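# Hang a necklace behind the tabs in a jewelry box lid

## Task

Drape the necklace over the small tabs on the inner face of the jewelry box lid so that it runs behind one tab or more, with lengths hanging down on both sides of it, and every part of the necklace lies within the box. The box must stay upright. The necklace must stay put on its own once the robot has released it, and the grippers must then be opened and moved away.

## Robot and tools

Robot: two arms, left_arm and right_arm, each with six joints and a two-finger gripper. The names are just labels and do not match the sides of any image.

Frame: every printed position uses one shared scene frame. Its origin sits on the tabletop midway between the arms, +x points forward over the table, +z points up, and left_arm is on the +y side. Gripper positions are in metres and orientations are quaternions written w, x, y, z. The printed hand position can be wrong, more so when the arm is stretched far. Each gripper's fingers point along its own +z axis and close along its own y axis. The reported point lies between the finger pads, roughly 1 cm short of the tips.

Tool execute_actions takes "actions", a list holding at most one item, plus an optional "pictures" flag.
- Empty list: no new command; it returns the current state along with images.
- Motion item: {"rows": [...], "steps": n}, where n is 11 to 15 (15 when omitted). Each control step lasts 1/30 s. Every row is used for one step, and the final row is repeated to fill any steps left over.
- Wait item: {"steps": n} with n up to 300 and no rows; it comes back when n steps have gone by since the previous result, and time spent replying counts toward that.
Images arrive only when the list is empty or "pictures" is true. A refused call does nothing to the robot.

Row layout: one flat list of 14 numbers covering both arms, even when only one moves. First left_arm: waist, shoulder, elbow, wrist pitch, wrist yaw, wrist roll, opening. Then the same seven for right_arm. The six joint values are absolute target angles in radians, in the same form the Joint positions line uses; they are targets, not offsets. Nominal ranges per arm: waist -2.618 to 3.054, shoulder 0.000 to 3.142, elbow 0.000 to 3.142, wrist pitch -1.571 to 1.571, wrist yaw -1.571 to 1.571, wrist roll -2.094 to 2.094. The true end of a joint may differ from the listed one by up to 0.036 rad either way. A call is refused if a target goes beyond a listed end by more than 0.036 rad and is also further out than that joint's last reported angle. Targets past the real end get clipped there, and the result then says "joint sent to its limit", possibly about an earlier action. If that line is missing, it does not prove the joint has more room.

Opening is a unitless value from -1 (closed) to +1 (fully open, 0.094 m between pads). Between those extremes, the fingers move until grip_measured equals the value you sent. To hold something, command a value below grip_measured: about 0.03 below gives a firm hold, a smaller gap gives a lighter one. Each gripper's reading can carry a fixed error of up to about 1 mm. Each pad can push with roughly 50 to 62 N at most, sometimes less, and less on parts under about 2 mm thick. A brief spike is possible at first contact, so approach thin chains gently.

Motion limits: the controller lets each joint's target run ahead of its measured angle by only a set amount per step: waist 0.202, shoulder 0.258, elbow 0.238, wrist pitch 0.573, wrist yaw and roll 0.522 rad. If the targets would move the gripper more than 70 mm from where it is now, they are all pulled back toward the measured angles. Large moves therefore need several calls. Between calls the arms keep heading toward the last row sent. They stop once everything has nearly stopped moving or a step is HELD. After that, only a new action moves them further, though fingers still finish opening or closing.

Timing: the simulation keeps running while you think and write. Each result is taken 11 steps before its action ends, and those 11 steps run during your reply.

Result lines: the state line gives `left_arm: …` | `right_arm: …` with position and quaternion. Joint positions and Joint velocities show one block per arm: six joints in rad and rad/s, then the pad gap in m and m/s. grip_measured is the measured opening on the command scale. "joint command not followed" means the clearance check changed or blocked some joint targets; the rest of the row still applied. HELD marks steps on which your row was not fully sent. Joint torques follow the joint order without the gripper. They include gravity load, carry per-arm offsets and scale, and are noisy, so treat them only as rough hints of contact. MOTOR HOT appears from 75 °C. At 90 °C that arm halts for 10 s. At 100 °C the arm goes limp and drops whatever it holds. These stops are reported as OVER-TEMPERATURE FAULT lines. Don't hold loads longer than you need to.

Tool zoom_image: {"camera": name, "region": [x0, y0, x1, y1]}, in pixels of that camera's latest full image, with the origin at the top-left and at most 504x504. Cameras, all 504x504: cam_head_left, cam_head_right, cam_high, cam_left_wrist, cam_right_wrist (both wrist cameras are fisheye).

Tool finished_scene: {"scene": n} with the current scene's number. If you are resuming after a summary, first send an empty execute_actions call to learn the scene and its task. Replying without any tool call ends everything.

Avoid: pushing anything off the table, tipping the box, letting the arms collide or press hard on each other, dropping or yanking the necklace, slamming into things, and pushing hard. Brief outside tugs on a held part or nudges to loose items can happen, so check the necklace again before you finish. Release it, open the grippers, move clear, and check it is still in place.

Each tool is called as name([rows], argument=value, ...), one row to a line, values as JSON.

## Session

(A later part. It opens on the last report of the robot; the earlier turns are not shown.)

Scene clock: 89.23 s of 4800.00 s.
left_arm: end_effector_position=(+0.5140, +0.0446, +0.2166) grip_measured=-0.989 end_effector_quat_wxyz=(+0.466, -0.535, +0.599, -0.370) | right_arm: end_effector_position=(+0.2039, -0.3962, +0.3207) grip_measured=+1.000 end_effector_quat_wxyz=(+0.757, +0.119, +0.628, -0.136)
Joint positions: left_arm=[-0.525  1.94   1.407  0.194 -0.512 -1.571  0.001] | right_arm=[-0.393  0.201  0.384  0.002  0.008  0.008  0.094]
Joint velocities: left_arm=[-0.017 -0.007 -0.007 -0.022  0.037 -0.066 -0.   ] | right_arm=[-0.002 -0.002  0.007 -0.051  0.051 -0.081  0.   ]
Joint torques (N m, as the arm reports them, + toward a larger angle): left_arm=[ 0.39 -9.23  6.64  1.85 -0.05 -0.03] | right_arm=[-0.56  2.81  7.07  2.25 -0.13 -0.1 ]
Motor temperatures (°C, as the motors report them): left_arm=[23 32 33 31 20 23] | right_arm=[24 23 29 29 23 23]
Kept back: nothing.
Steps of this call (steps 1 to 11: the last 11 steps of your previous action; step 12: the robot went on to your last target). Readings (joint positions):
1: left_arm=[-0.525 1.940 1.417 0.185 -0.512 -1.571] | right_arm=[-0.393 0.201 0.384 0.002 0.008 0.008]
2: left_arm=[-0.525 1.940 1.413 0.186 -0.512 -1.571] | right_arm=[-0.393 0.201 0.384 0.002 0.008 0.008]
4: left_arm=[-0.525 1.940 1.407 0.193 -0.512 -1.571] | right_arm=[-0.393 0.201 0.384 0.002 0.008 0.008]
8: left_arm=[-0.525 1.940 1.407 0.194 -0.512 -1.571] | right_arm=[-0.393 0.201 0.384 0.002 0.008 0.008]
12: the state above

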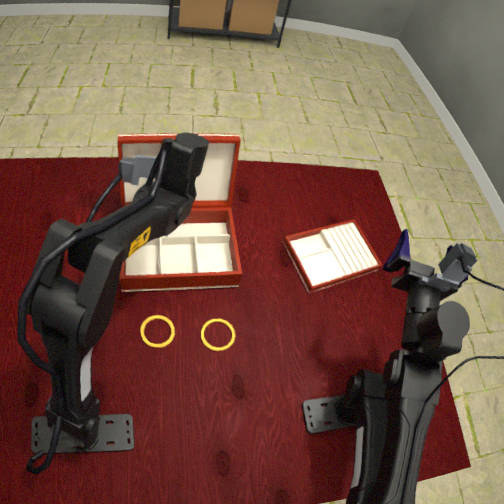

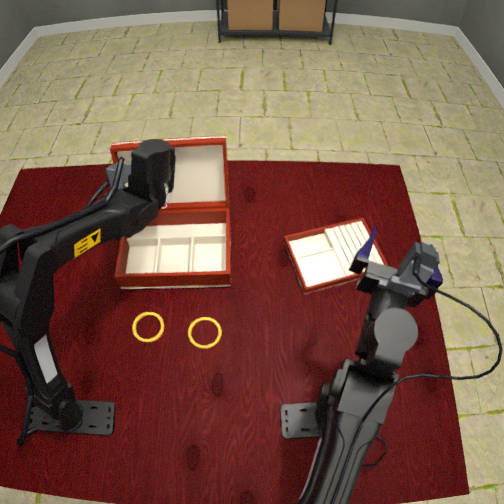

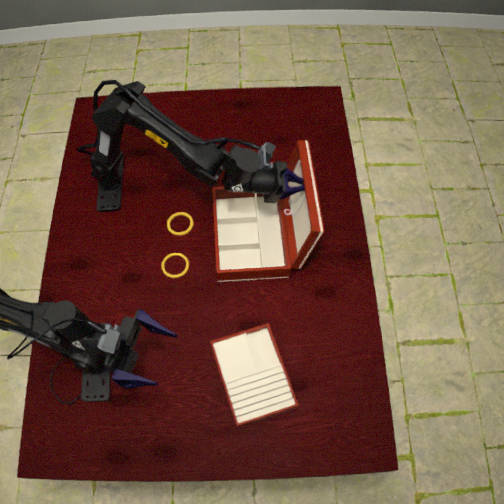

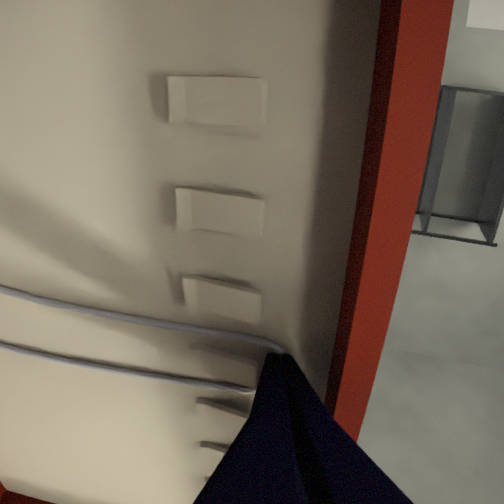

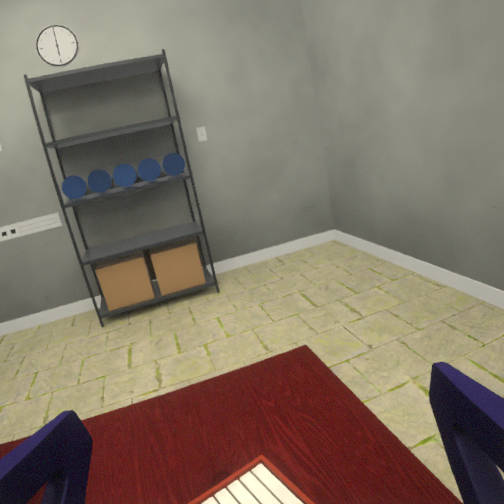

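execute_actions([
  {"rows":[[-0.52,1.95,1.43,0.17,-0.51,-1.57,-1,-0.4,0.2,0.4,0,0,0,1],[-0.52,1.955,1.44,0.17,-0.51,-1.57,-1,-0.4,0.2,0.4,0,0,0,1],[-0.52,1.965,1.448,0.17,-0.51,-1.57,-1,-0.4,0.2,0.4,0,0,0,1],[-0.52,1.972,1.455,0.17,-0.51,-1.57,-1,-0.4,0.2,0.4,0,0,0,1]],"steps":12},
])

execute_actions([
  {"steps":12},
], pictures=true)

zoom_image(camera="cam_left_wrist", region=[150,260,350,460])

Scene clock: 90.17 s of 4800.00 s.
left_arm: end_effector_position=(+0.5140, +0.0446, +0.2166) grip_measured=-0.989 end_effector_quat_wxyz=(+0.466, -0.535, +0.599, -0.370) | right_arm: end_effector_position=(+0.2039, -0.3962, +0.3207) grip_measured=+1.000 end_effector_quat_wxyz=(+0.757, +0.119, +0.628, -0.136)
Joint positions: left_arm=[-0.525  1.94   1.407  0.194 -0.512 -1.571  0.001] | right_arm=[-0.393  0.201  0.384  0.002  0.008  0.008  0.094]
Joint velocities: left_arm=[-0.012 -0.002 -0.012  0.022 -0.022 -0.022  0.   ] | right_arm=[ 0.007 -0.002  0.007 -0.007  0.007  0.022  0.   ]
Joint torques (N m, as the arm reports them, + toward a larger angle): left_arm=[ 0.39 -9.23 11.06  1.85 -0.05 -0.03] | right_arm=[-0.63  2.92  7.02  2.22 -0.08 -0.15]
Motor temperatures (°C, as the motors report them): left_arm=[23 33 33 31 20 23] | right_arm=[24 23 29 29 23 23]
Steps of this call (steps 1 to 27: the robot went on to your last target; step 28: the first step of this action). Readings (joint positions):
28: the state above

Scene clock: 90.57 s of 4800.00 s.
left_arm: end_effector_position=(+0.5174, +0.0429, +0.2181) grip_measured=-0.989 end_effector_quat_wxyz=(+0.467, -0.535, +0.598, -0.372) | right_arm: end_effector_position=(+0.2039, -0.3962, +0.3207) grip_measured=+1.000 end_effector_quat_wxyz=(+0.757, +0.119, +0.628, -0.136)
Joint positions: left_arm=[-0.525  1.953  1.426  0.192 -0.512 -1.571  0.001] | right_arm=[-0.393  0.201  0.384  0.002  0.008  0.008  0.094]
Joint velocities: left_arm=[ 0.002 -0.007  0.022 -0.037 -0.022 -0.007  0.   ] | right_arm=[ 0.007 -0.012 -0.017  0.051  0.022  0.022  0.   ]
Joint torques (N m, as the arm reports them, + toward a larger angle): left_arm=[ 0.33 -8.63 11.6   1.86 -0.06 -0.03] | right_arm=[-0.53  2.84  7.04  2.23 -0.15 -0.1 ]
Motor temperatures (°C, as the motors report them): left_arm=[23 33 33 31 20 23] | right_arm=[24 23 29 29 23 23]
Kept back: nothing.
Steps of this call (steps 1 to 11: the last 11 steps of your previous action; step 12: the robot went on to your last target). Readings (joint positions):
1: left_arm=[-0.525 1.940 1.407 0.194 -0.512 -1.571] | right_arm=[-0.393 0.201 0.384 0.002 0.008 0.008]
2: left_arm=[-0.525 1.940 1.409 0.194 -0.512 -1.571] | right_arm=[-0.393 0.201 0.384 0.002 0.008 0.008]
4: left_arm=[-0.525 1.946 1.419 0.192 -0.512 -1.571] | right_arm=[-0.393 0.201 0.384 0.002 0.008 0.008]
8: left_arm=[-0.525 1.953 1.426 0.192 -0.512 -1.571] | right_arm=[-0.393 0.201 0.384 0.002 0.008 0.008]
12: the state above

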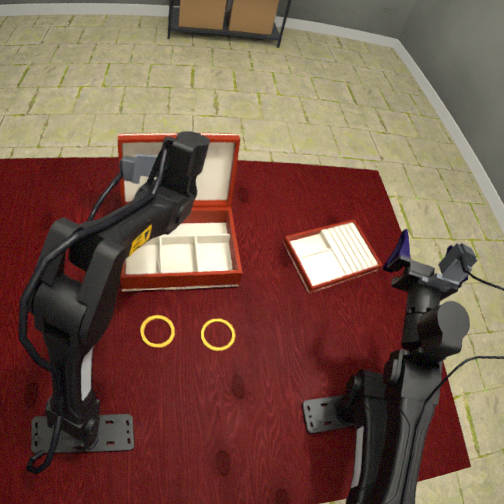

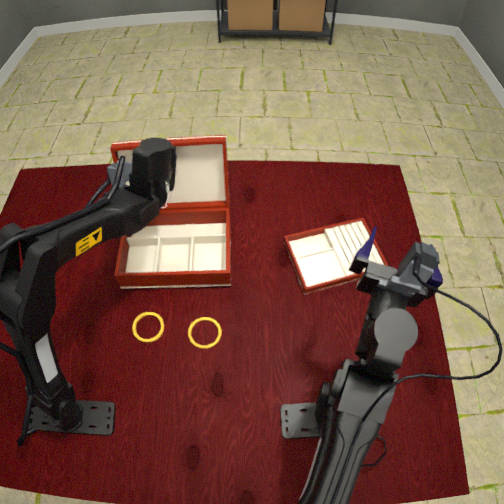

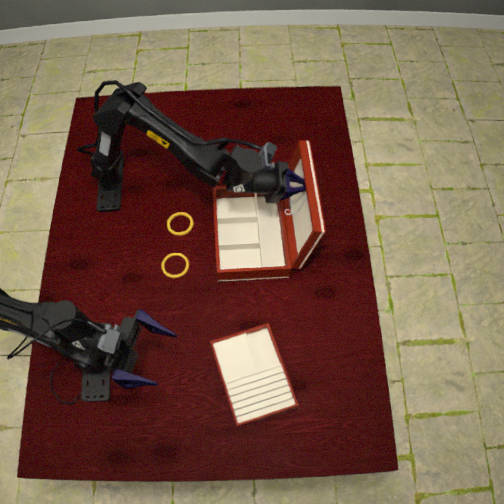

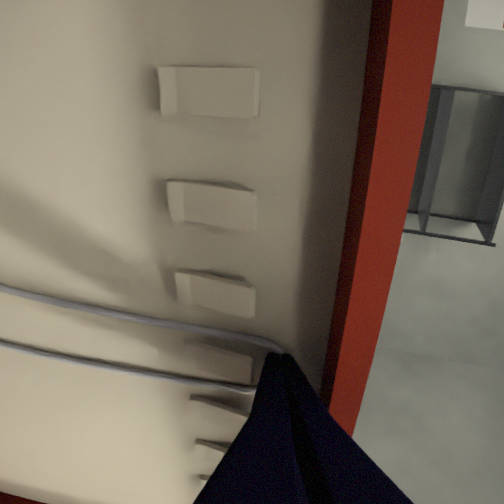

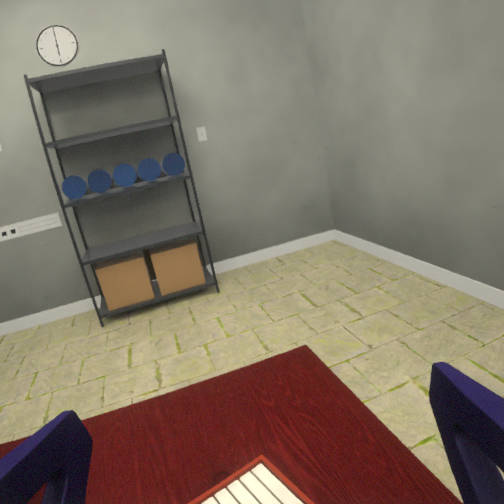

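Region (150, 260, 350, 460) of cam_left_wrist's 504x504 image, scaled by 2.520, with more detail than that image has.

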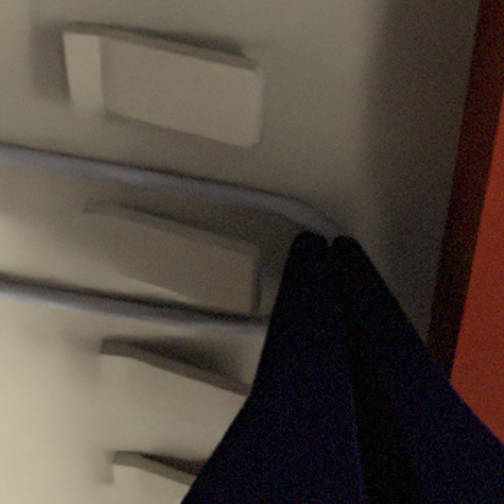

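execute_actions([
  {"rows":[[-0.52,1.972,1.455,0.17,-0.51,-1.57,-0.95,-0.4,0.2,0.4,0,0,0,1],[-0.52,1.972,1.455,0.17,-0.51,-1.57,-0.9,-0.4,0.2,0.4,0,0,0,1],[-0.52,1.972,1.455,0.17,-0.51,-1.57,-0.86,-0.4,0.2,0.4,0,0,0,1]],"steps":12},
])

execute_actions([
  {"steps":15},
], pictures=true)

zoom_image(camera="cam_left_wrist", region=[150,260,350,460])

Scene clock: 91.97 s of 4800.00 s.
left_arm: end_effector_position=(+0.5174, +0.0429, +0.2181) grip_measured=-0.963 end_effector_quat_wxyz=(+0.467, -0.535, +0.598, -0.372) | right_arm: end_effector_position=(+0.2039, -0.3962, +0.3207) grip_measured=+1.000 end_effector_quat_wxyz=(+0.757, +0.119, +0.628, -0.136)
Joint positions: left_arm=[-0.525  1.953  1.426  0.192 -0.512 -1.571  0.002] | right_arm=[-0.393  0.201  0.384  0.002  0.008  0.008  0.094]
Joint velocities: left_arm=[ 0.002  0.012  0.017  0.066 -0.051 -0.037  0.027] | right_arm=[ 0.002  0.002 -0.012 -0.051 -0.095 -0.037  0.   ]
Joint torques (N m, as the arm reports them, + toward a larger angle): left_arm=[ 0.39 -8.58 11.55  1.85 -0.06 -0.04] | right_arm=[-0.57  2.83  7.06  2.23 -0.09 -0.12]
Motor temperatures (°C, as the motors report them): left_arm=[23 33 33 31 20 23] | right_arm=[24 23 29 29 23 23]
Steps of this call (steps 1 to 30: the robot went on to your last target; steps 31 to 41: nothing new was sent; step 42: the first step of this action). Readings (joint positions):
42: the state above

Scene clock: 92.47 s of 4800.00 s.
left_arm: end_effector_position=(+0.5175, +0.0427, +0.2184) grip_measured=-0.862 end_effector_quat_wxyz=(+0.467, -0.534, +0.598, -0.373) | right_arm: end_effector_position=(+0.2039, -0.3962, +0.3207) grip_measured=+1.000 end_effector_quat_wxyz=(+0.757, +0.119, +0.628, -0.136)
Joint positions: left_arm=[-0.525  1.953  1.426  0.193 -0.512 -1.571  0.006] | right_arm=[-0.393  0.201  0.384  0.002  0.008  0.008  0.094]
Joint velocities: left_arm=[-0.012  0.017  0.002 -0.037 -0.022  0.066  0.   ] | right_arm=[ 0.002 -0.017 -0.002 -0.022  0.007  0.007  0.   ]
Joint torques (N m, as the arm reports them, + toward a larger angle): left_arm=[ 0.37 -8.65 11.58  1.85 -0.06 -0.02] | right_arm=[-0.54  2.88  7.02  2.26 -0.13 -0.06]
Motor temperatures (°C, as the motors report them): left_arm=[23 33 33 31 20 23] | right_arm=[24 23 29 29 23 23]
Kept back: nothing.
Steps of this call (steps 1 to 11: the last 11 steps of your previous action; steps 12 to 15: the robot went on to your last target). Readings (joint positions):
1: left_arm=[-0.525 1.953 1.426 0.192 -0.512 -1.571] | right_arm=[-0.393 0.201 0.384 0.002 0.008 0.008]
2: left_arm=[-0.525 1.953 1.426 0.191 -0.512 -1.571] | right_arm=[-0.393 0.201 0.384 0.002 0.008 0.008]
4: left_arm=[-0.525 1.953 1.426 0.192 -0.512 -1.571] | right_arm=[-0.393 0.201 0.384 0.002 0.008 0.008]
8: left_arm=[-0.525 1.953 1.426 0.193 -0.512 -1.571] | right_arm=[-0.393 0.201 0.384 0.002 0.008 0.008]
15: the state above
All arms were judged still, so your last target was given up. Only a new action makes them travel on or press farther. Fingers that are still opening or closing keep moving.

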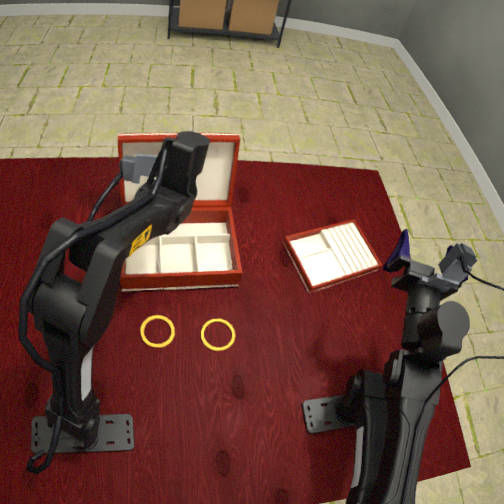

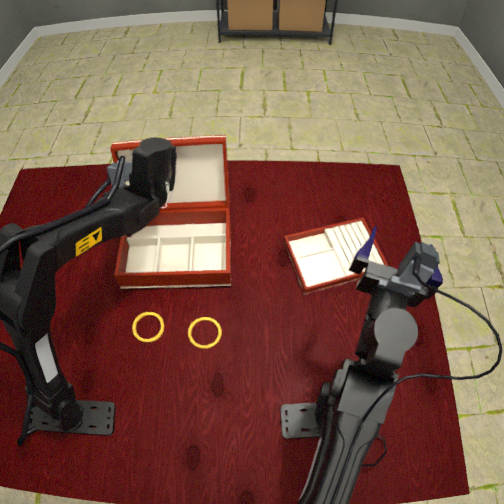

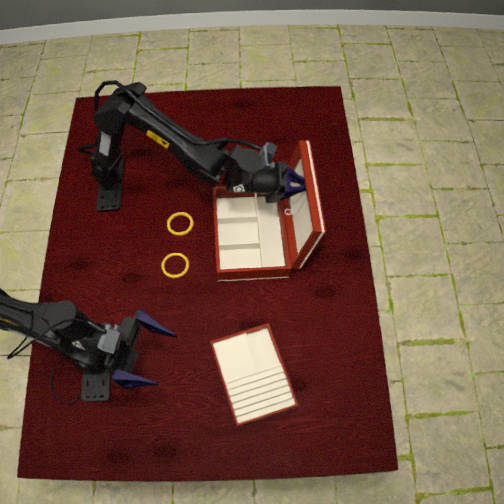

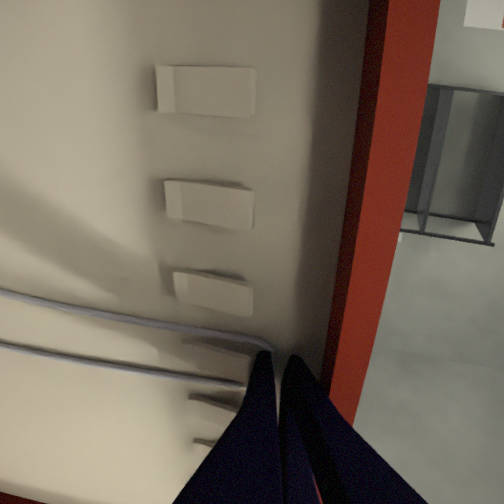

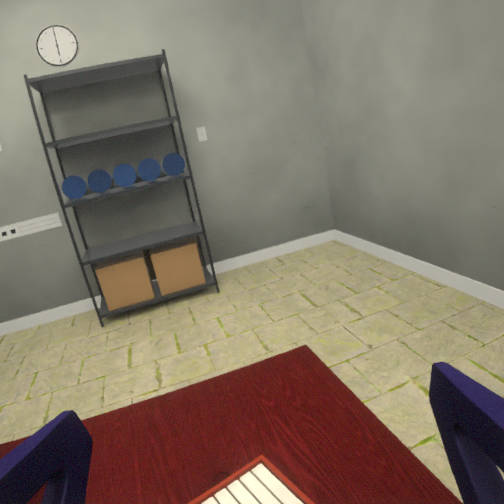

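Region (150, 260, 350, 460) of cam_left_wrist's 504x504 image, scaled by 2.520, with more detail than that image has.

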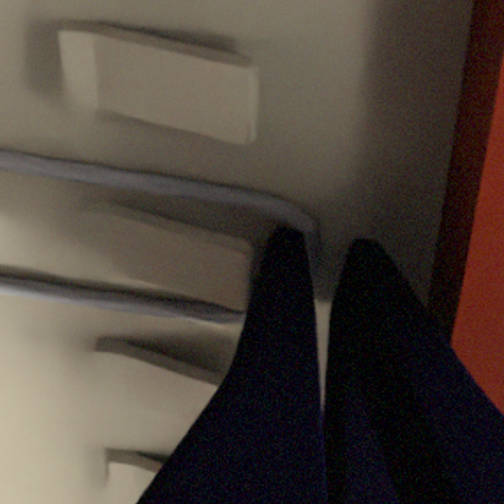

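execute_actions([
  {"rows":[[-0.52,1.95,1.42,0.17,-0.51,-1.57,-0.86,-0.4,0.2,0.4,0,0,0,1],[-0.52,1.94,1.40,0.17,-0.51,-1.57,-0.86,-0.4,0.2,0.4,0,0,0,1],[-0.52,1.935,1.39,0.17,-0.51,-1.57,-0.86,-0.4,0.2,0.4,0,0,0,1],[-0.52,1.93,1.383,0.17,-0.51,-1.57,-0.86,-0.4,0.2,0.4,0,0,0,1]],"steps":12},
])

execute_actions([
  {"steps":12},
], pictures=true)

zoom_image(camera="cam_left_wrist", region=[150,260,350,460])

Scene clock: 93.40 s of 4800.00 s.
left_arm: end_effector_position=(+0.5175, +0.0427, +0.2184) grip_measured=-0.862 end_effector_quat_wxyz=(+0.467, -0.534, +0.598, -0.373) | right_arm: end_effector_position=(+0.2039, -0.3962, +0.3207) grip_measured=+1.000 end_effector_quat_wxyz=(+0.757, +0.119, +0.628, -0.136)
Joint positions: left_arm=[-0.525  1.953  1.426  0.193 -0.512 -1.571  0.006] | right_arm=[-0.393  0.201  0.384  0.002  0.008  0.008  0.094]
Joint velocities: left_arm=[-0.002 -0.002 -0.002  0.022  0.022 -0.022 -0.001] | right_arm=[ 0.002  0.007  0.012  0.037 -0.081  0.007  0.   ]
Joint torques (N m, as the arm reports them, + toward a larger angle): left_arm=[  0.36 -10.29   8.61   1.86  -0.05  -0.03] | right_arm=[-0.79  2.75  7.13  2.25 -0.11 -0.1 ]
Motor temperatures (°C, as the motors report them): left_arm=[23 33 34 31 20 23] | right_arm=[24 23 29 29 23 23]
Steps of this call (steps 1 to 27: nothing new was sent; step 28: the first step of this action). Readings (joint positions):
28: the state above

Scene clock: 93.80 s of 4800.00 s.
left_arm: end_effector_position=(+0.5149, +0.0435, +0.2188) grip_measured=-0.862 end_effector_quat_wxyz=(+0.466, -0.534, +0.598, -0.374) | right_arm: end_effector_position=(+0.2039, -0.3962, +0.3207) grip_measured=+1.000 end_effector_quat_wxyz=(+0.757, +0.119, +0.628, -0.136)
Joint positions: left_arm=[-0.525  1.941  1.411  0.198 -0.509 -1.571  0.006] | right_arm=[-0.393  0.201  0.384  0.002  0.008  0.008  0.094]
Joint velocities: left_arm=[ 0.002  0.012  0.012  0.037 -0.037 -0.081  0.   ] | right_arm=[-0.007 -0.007 -0.007 -0.022 -0.066 -0.022  0.   ]
Joint torques (N m, as the arm reports them, + toward a larger angle): left_arm=[  0.4  -10.77   6.68   1.81  -0.1   -0.03] | right_arm=[-0.63  3.01  7.19  2.26 -0.11 -0.12]
Motor temperatures (°C, as the motors report them): left_arm=[23 33 33 31 20 23] | right_arm=[24 23 29 29 23 23]
Kept back: nothing.
Steps of this call (steps 1 to 11: the last 11 steps of your previous action; step 12: the robot went on to your last target). Readings (joint positions):
1: left_arm=[-0.525 1.953 1.426 0.193 -0.512 -1.571] | right_arm=[-0.393 0.201 0.384 0.002 0.008 0.008]
2: left_arm=[-0.525 1.953 1.426 0.193 -0.512 -1.571] | right_arm=[-0.393 0.201 0.384 0.002 0.008 0.008]
4: left_arm=[-0.525 1.949 1.419 0.197 -0.511 -1.571] | right_arm=[-0.393 0.201 0.384 0.002 0.008 0.008]
8: left_arm=[-0.525 1.941 1.411 0.198 -0.509 -1.571] | right_arm=[-0.393 0.201 0.384 0.002 0.008 0.008]
12: the state above

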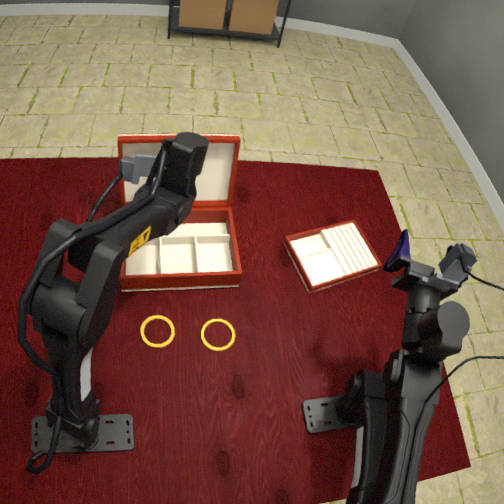

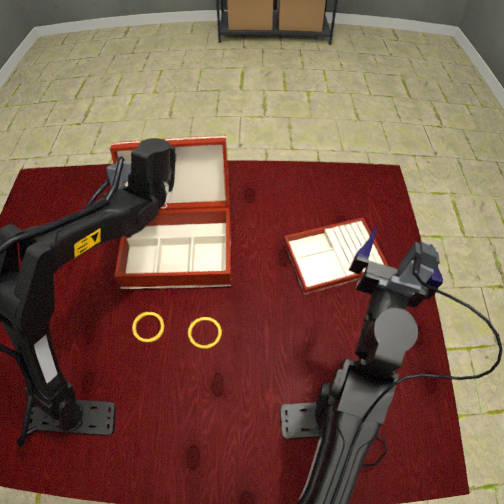

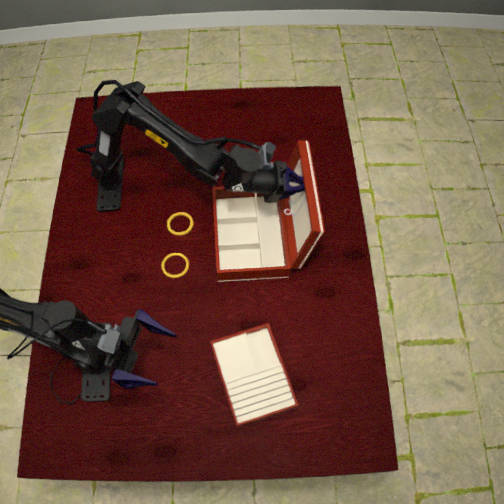

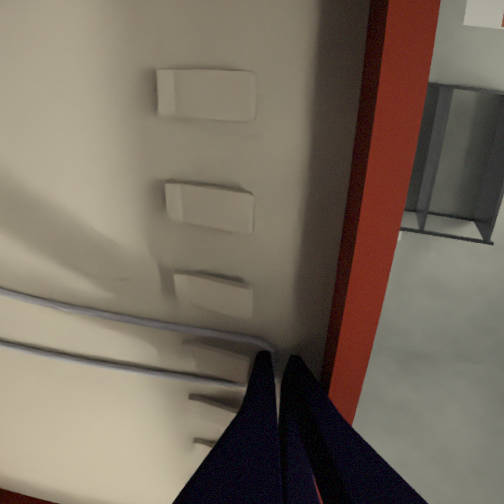

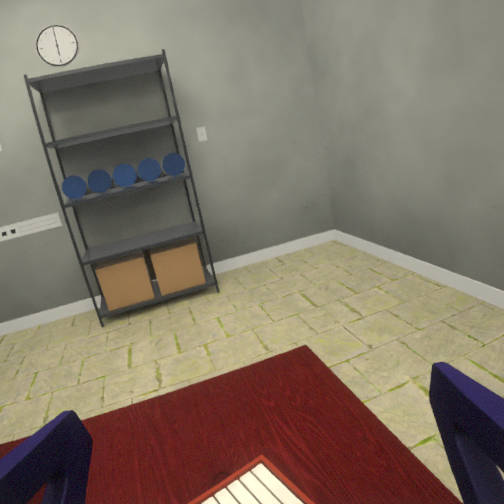

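Region (150, 260, 350, 460) of cam_left_wrist's 504x504 image, scaled by 2.520, with more detail than that image has.

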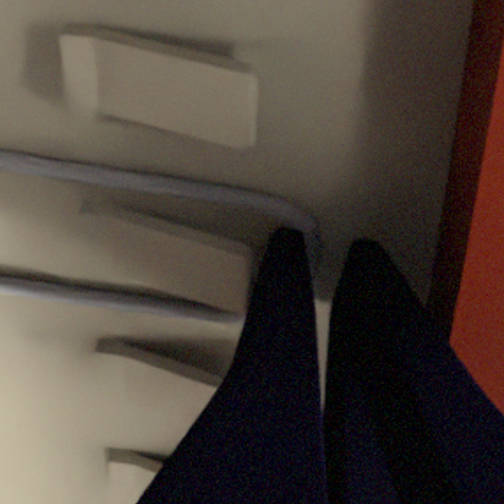

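execute_actions([
  {"rows":[[-0.52,1.925,1.383,0.17,-0.51,-1.57,-0.86,-0.4,0.2,0.4,0,0,0,1],[-0.52,1.918,1.38,0.17,-0.51,-1.57,-0.86,-0.4,0.2,0.4,0,0,0,1],[-0.52,1.91,1.372,0.17,-0.51,-1.57,-0.86,-0.4,0.2,0.4,0,0,0,1],[-0.52,1.905,1.365,0.17,-0.51,-1.57,-0.86,-0.4,0.2,0.4,0,0,0,1]],"steps":12},
])

execute_actions([
  {"steps":12},
], pictures=true)

zoom_image(camera="cam_left_wrist", region=[150,260,350,460])

Scene clock: 94.43 s of 4800.00 s.
left_arm: end_effector_position=(+0.5149, +0.0435, +0.2188) grip_measured=-0.862 end_effector_quat_wxyz=(+0.466, -0.534, +0.598, -0.374) | right_arm: end_effector_position=(+0.2039, -0.3962, +0.3207) grip_measured=+1.000 end_effector_quat_wxyz=(+0.757, +0.119, +0.628, -0.136)
Joint positions: left_arm=[-0.525  1.941  1.411  0.198 -0.509 -1.571  0.006] | right_arm=[-0.393  0.201  0.384  0.002  0.008  0.008  0.094]
Joint velocities: left_arm=[-0.002  0.007 -0.022 -0.051  0.007 -0.022 -0.   ] | right_arm=[-0.007 -0.012  0.012 -0.037 -0.081  0.051  0.   ]
Joint torques (N m, as the arm reports them, + toward a larger angle): left_arm=[  0.38 -11.19   6.72   1.81  -0.1   -0.03] | right_arm=[-0.61  2.76  7.03  2.21 -0.14 -0.11]
Motor temperatures (°C, as the motors report them): left_arm=[23 34 33 31 20 23] | right_arm=[24 23 29 29 23 23]
Steps of this call (steps 1 to 18: the robot went on to your last target; step 19: the first step of this action). Readings (joint positions):
19: the state above

Scene clock: 94.83 s of 4800.00 s.
left_arm: end_effector_position=(+0.5101, +0.0454, +0.2205) grip_measured=-0.862 end_effector_quat_wxyz=(+0.465, -0.533, +0.599, -0.375) | right_arm: end_effector_position=(+0.2039, -0.3962, +0.3207) grip_measured=+1.000 end_effector_quat_wxyz=(+0.757, +0.119, +0.628, -0.136)
Joint positions: left_arm=[-0.525  1.92   1.39   0.197 -0.505 -1.571  0.006] | right_arm=[-0.393  0.201  0.384  0.002  0.008  0.008  0.094]
Joint velocities: left_arm=[-0.007  0.012 -0.012  0.037  0.066 -0.081 -0.   ] | right_arm=[ 0.002 -0.002  0.012 -0.037 -0.037 -0.022  0.   ]
Joint torques (N m, as the arm reports them, + toward a larger angle): left_arm=[  0.39 -10.83   7.02   1.83  -0.13  -0.01] | right_arm=[-0.47  2.75  7.01  2.2  -0.13 -0.08]
Motor temperatures (°C, as the motors report them): left_arm=[23 34 33 31 20 23] | right_arm=[24 23 29 29 23 23]
Kept back: nothing.
Steps of this call (steps 1 to 11: the last 11 steps of your previous action; step 12: the robot went on to your last target). Readings (joint positions):
1: left_arm=[-0.525 1.940 1.411 0.198 -0.509 -1.571] | right_arm=[-0.393 0.201 0.384 0.002 0.008 0.008]
2: left_arm=[-0.525 1.938 1.409 0.198 -0.508 -1.571] | right_arm=[-0.393 0.201 0.384 0.002 0.008 0.008]
4: left_arm=[-0.525 1.927 1.397 0.198 -0.507 -1.571] | right_arm=[-0.393 0.201 0.384 0.002 0.008 0.008]
8: left_arm=[-0.525 1.920 1.390 0.197 -0.505 -1.571] | right_arm=[-0.393 0.201 0.384 0.002 0.008 0.008]
12: the state above

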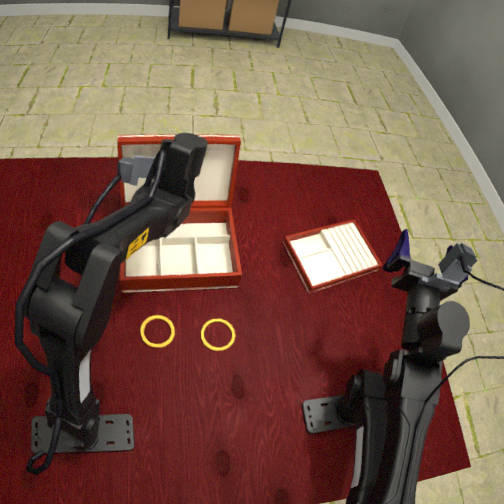

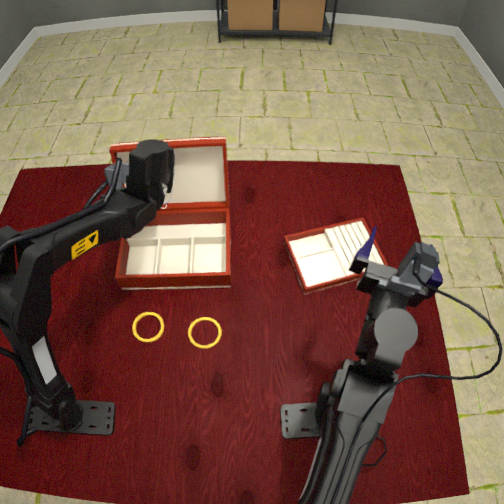

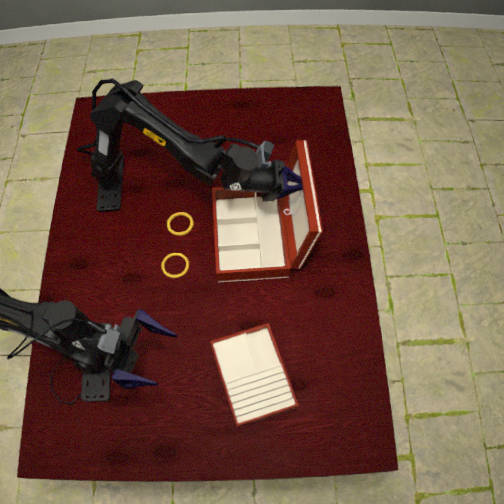

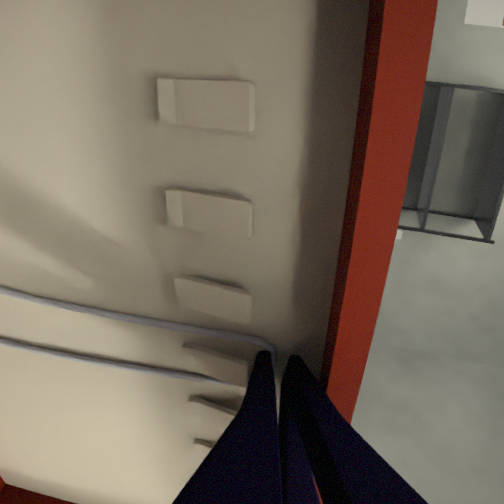

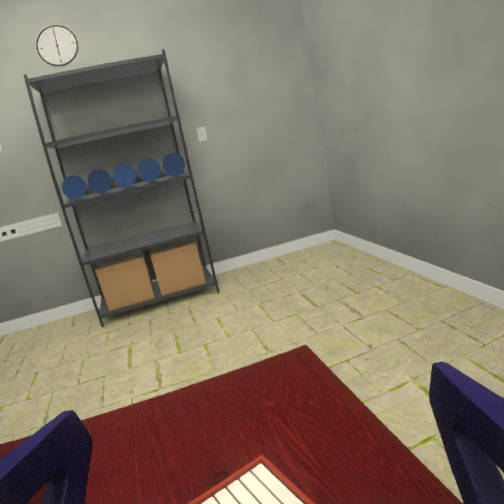

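Region (150, 260, 350, 460) of cam_left_wrist's 504x504 image, scaled by 2.520, with more detail than that image has.

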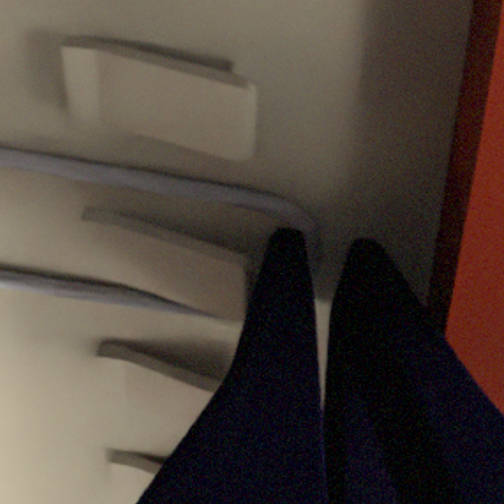

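execute_actions([
  {"rows":[[-0.52,1.90,1.36,0.17,-0.51,-1.57,-0.86,-0.4,0.2,0.4,0,0,0,1],[-0.52,1.893,1.352,0.17,-0.51,-1.57,-0.86,-0.4,0.2,0.4,0,0,0,1],[-0.52,1.886,1.345,0.17,-0.51,-1.57,-0.86,-0.4,0.2,0.4,0,0,0,1]],"steps":12},
])

execute_actions([
  {"steps":12},
], pictures=true)

zoom_image(camera="cam_left_wrist", region=[150,260,350,460])

Scene clock: 95.70 s of 4800.00 s.
left_arm: end_effector_position=(+0.5101, +0.0454, +0.2205) grip_measured=-0.862 end_effector_quat_wxyz=(+0.465, -0.533, +0.599, -0.375) | right_arm: end_effector_position=(+0.2039, -0.3962, +0.3207) grip_measured=+1.000 end_effector_quat_wxyz=(+0.757, +0.119, +0.628, -0.136)
Joint positions: left_arm=[-0.525  1.92   1.39   0.197 -0.505 -1.571  0.006] | right_arm=[-0.393  0.201  0.384  0.002  0.008  0.008  0.094]
Joint velocities: left_arm=[ 0.002 -0.002  0.017 -0.007 -0.022 -0.037  0.   ] | right_arm=[-0.002 -0.007  0.012  0.037 -0.051  0.051  0.   ]
Joint torques (N m, as the arm reports them, + toward a larger angle): left_arm=[  0.38 -11.27   6.54   1.82  -0.13  -0.03] | right_arm=[-0.7   2.72  7.18  2.23 -0.11 -0.13]
Motor temperatures (°C, as the motors report them): left_arm=[23 34 33 31 20 23] | right_arm=[24 23 29 29 23 23]
Steps of this call (steps 1 to 25: the robot went on to your last target; step 26: the first step of this action). Readings (joint positions):
26: the state above

Scene clock: 96.10 s of 4800.00 s.
left_arm: end_effector_position=(+0.5062, +0.0466, +0.2210) grip_measured=-0.862 end_effector_quat_wxyz=(+0.464, -0.532, +0.600, -0.376) | right_arm: end_effector_position=(+0.2039, -0.3962, +0.3207) grip_measured=+1.000 end_effector_quat_wxyz=(+0.757, +0.119, +0.628, -0.136)
Joint positions: left_arm=[-0.525  1.903  1.37   0.198 -0.5   -1.571  0.006] | right_arm=[-0.393  0.201  0.384  0.002  0.008  0.008  0.094]
Joint velocities: left_arm=[ 0.002  0.007  0.002 -0.007  0.022  0.051  0.001] | right_arm=[ 0.007 -0.002 -0.002 -0.022 -0.066 -0.037  0.   ]
Joint torques (N m, as the arm reports them, + toward a larger angle): left_arm=[  0.43 -10.87   6.9    1.8   -0.19  -0.02] | right_arm=[-0.66  2.81  7.06  2.22 -0.13 -0.1 ]
Motor temperatures (°C, as the motors report them): left_arm=[23 34 33 31 20 23] | right_arm=[24 23 29 29 23 23]
Kept back: nothing.
Steps of this call (steps 1 to 11: the last 11 steps of your previous action; step 12: the robot went on to your last target). Readings (joint positions):
1: left_arm=[-0.525 1.919 1.388 0.197 -0.505 -1.571] | right_arm=[-0.393 0.201 0.384 0.002 0.008 0.008]
2: left_arm=[-0.525 1.915 1.383 0.198 -0.503 -1.571] | right_arm=[-0.393 0.201 0.384 0.002 0.008 0.008]
4: left_arm=[-0.525 1.906 1.373 0.198 -0.500 -1.571] | right_arm=[-0.393 0.201 0.384 0.002 0.008 0.008]
8: left_arm=[-0.525 1.903 1.370 0.198 -0.500 -1.571] | right_arm=[-0.393 0.201 0.384 0.002 0.008 0.008]
12: the state above

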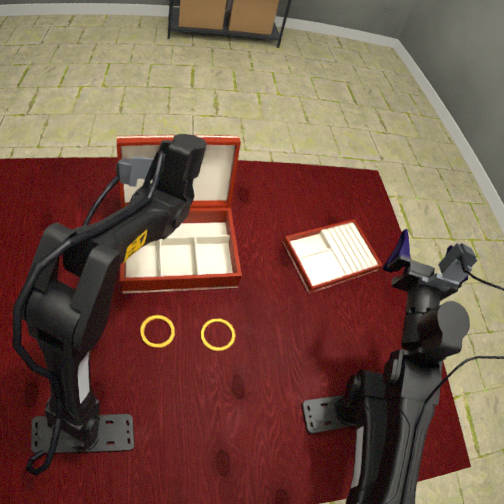

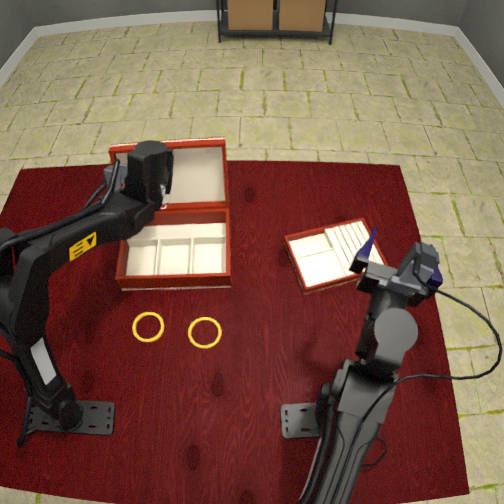

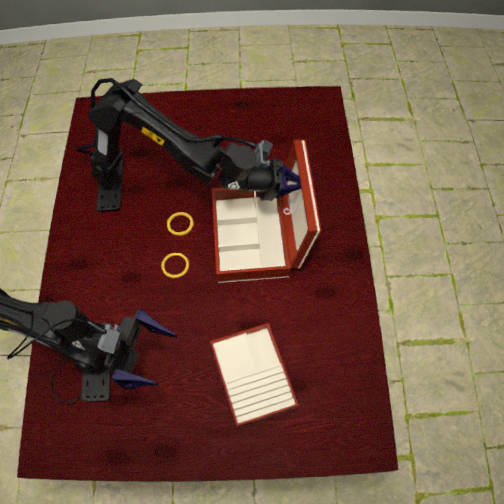

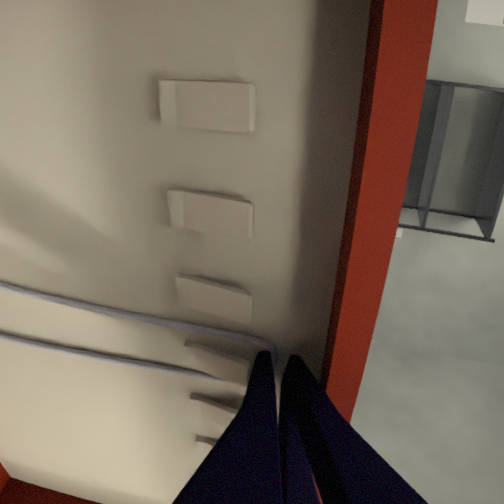

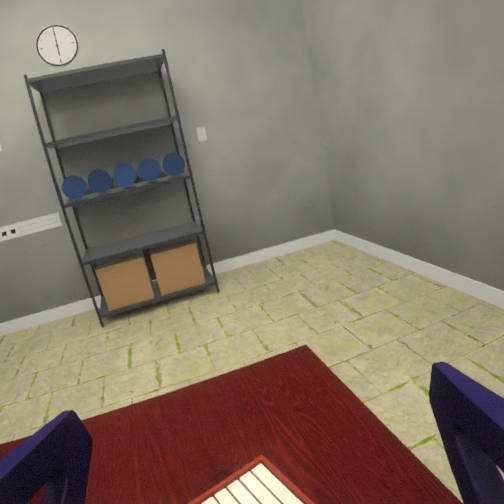

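Region (150, 260, 350, 460) of cam_left_wrist's 504x504 image, scaled by 2.520, with more detail than that image has.

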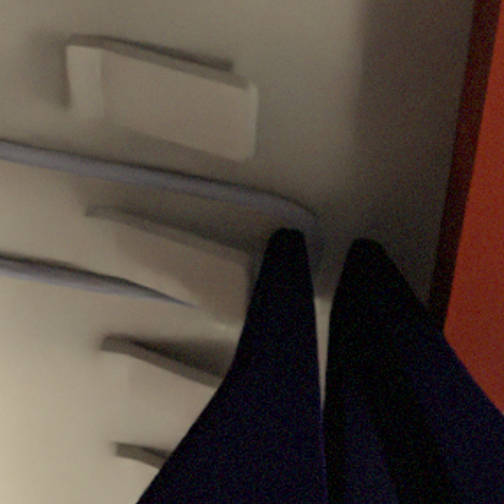

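execute_actions([
  {"rows":[[-0.52,1.886,1.345,0.17,-0.51,-1.57,-0.92,-0.4,0.2,0.4,0,0,0,1]],"steps":12},
])

execute_actions([
  {"steps":15},
], pictures=true)

zoom_image(camera="cam_left_wrist", region=[150,260,350,460])

zoom_image(camera="cam_head_left", region=[100,120,260,240])

Scene clock: 97.03 s of 4800.00 s.
left_arm: end_effector_position=(+0.5062, +0.0466, +0.2210) grip_measured=-0.897 end_effector_quat_wxyz=(+0.464, -0.532, +0.600, -0.376) | right_arm: end_effector_position=(+0.2039, -0.3962, +0.3207) grip_measured=+1.000 end_effector_quat_wxyz=(+0.757, +0.119, +0.628, -0.136)
Joint positions: left_arm=[-0.525  1.903  1.37   0.198 -0.5   -1.571  0.005] | right_arm=[-0.393  0.201  0.384  0.002  0.008  0.008  0.094]
Joint velocities: left_arm=[ 0.002  0.002  0.002 -0.022  0.066 -0.051 -0.045] | right_arm=[-0.022 -0.027  0.007  0.022 -0.022  0.007  0.   ]
Joint torques (N m, as the arm reports them, + toward a larger angle): left_arm=[  0.41 -10.9    6.85   1.8   -0.19  -0.03] | right_arm=[-0.68  2.85  7.05  2.21 -0.12 -0.1 ]
Motor temperatures (°C, as the motors report them): left_arm=[23 35 33 31 20 23] | right_arm=[24 23 29 29 23 23]
Steps of this call (steps 1 to 27: the robot went on to your last target; step 28: the first step of this action). Readings (joint positions):
28: the state above

Scene clock: 97.53 s of 4800.00 s.
left_arm: end_effector_position=(+0.5061, +0.0467, +0.2208) grip_measured=-0.918 end_effector_quat_wxyz=(+0.464, -0.532, +0.601, -0.375) | right_arm: end_effector_position=(+0.2039, -0.3962, +0.3207) grip_measured=+1.000 end_effector_quat_wxyz=(+0.757, +0.119, +0.628, -0.136)
Joint positions: left_arm=[-0.525  1.903  1.37   0.198 -0.5   -1.571  0.004] | right_arm=[-0.393  0.201  0.384  0.002  0.008  0.008  0.094]
Joint velocities: left_arm=[ 0.002 -0.022 -0.012  0.007  0.066  0.007  0.   ] | right_arm=[-0.007 -0.007 -0.012 -0.066  0.022 -0.066  0.   ]
Joint torques (N m, as the arm reports them, + toward a larger angle): left_arm=[  0.44 -10.94   6.96   1.8   -0.2   -0.02] | right_arm=[-0.66  2.78  7.04  2.25 -0.15 -0.08]
Motor temperatures (°C, as the motors report them): left_arm=[23 35 32 31 20 23] | right_arm=[24 23 29 29 23 23]
Kept back: nothing.
Steps of this call (steps 1 to 11: the last 11 steps of your previous action; steps 12 to 15: the robot went on to your last target). Readings (joint positions):
1: left_arm=[-0.525 1.903 1.370 0.198 -0.500 -1.571] | right_arm=[-0.393 0.201 0.384 0.002 0.008 0.008]
2: left_arm=[-0.525 1.903 1.370 0.198 -0.500 -1.571] | right_arm=[-0.393 0.201 0.384 0.002 0.008 0.008]
4: left_arm=[-0.525 1.903 1.370 0.198 -0.500 -1.571] | right_arm=[-0.393 0.201 0.384 0.002 0.008 0.008]
8: left_arm=[-0.525 1.903 1.370 0.198 -0.500 -1.571] | right_arm=[-0.393 0.201 0.384 0.002 0.008 0.008]
15: the state above
All arms were judged still, so your last target was given up. Only a new action makes them travel on or press farther. Fingers that are still opening or closing keep moving.

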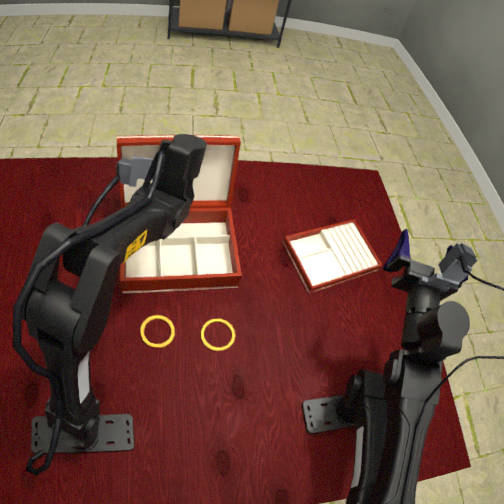

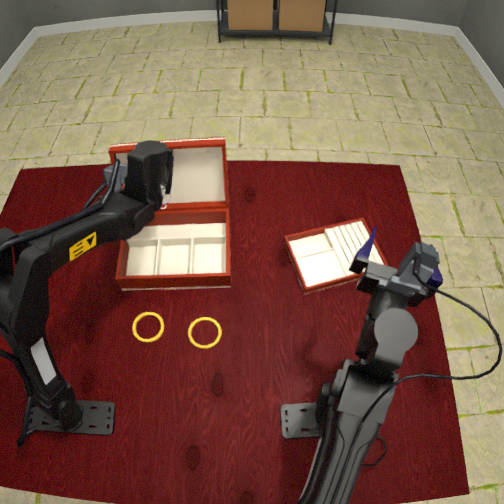

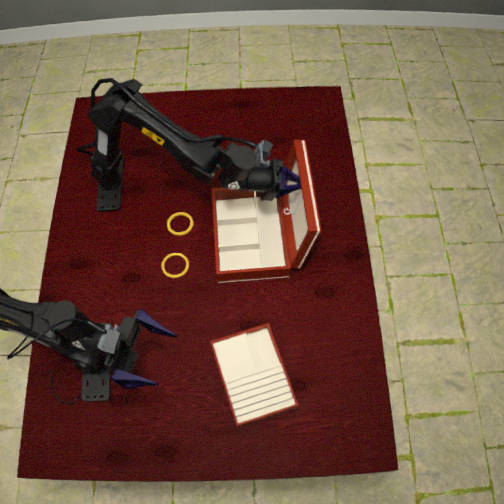

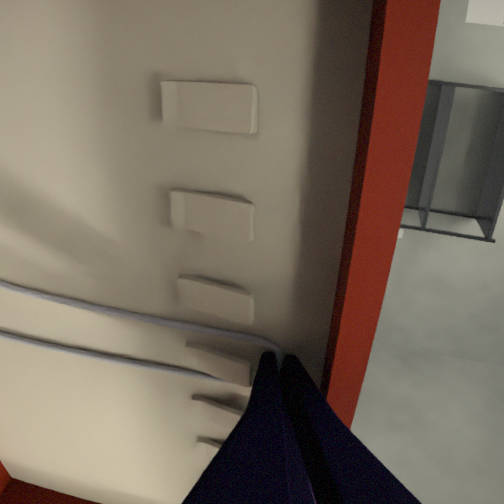

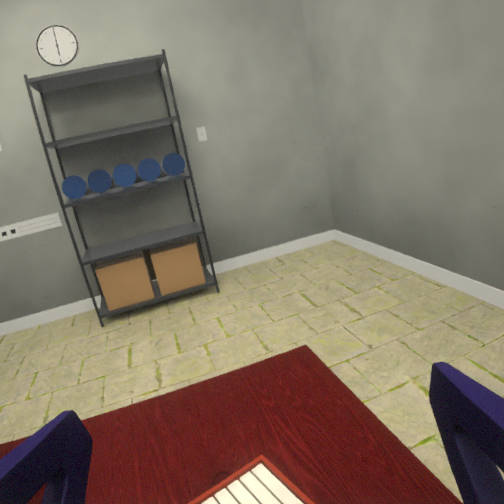

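Region (150, 260, 350, 460) of cam_left_wrist's 504x504 image, scaled by 2.520, with more detail than that image has.

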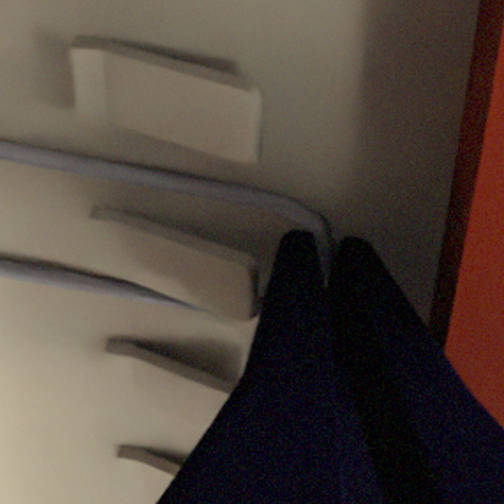

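Region (100, 120, 260, 240) of cam_head_left's 504x504 image, scaled by 3.150, with more detail than that image has; it fills the top 378 rows of this view, and the rest is white.

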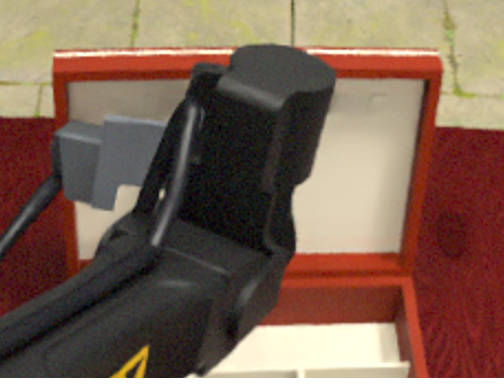

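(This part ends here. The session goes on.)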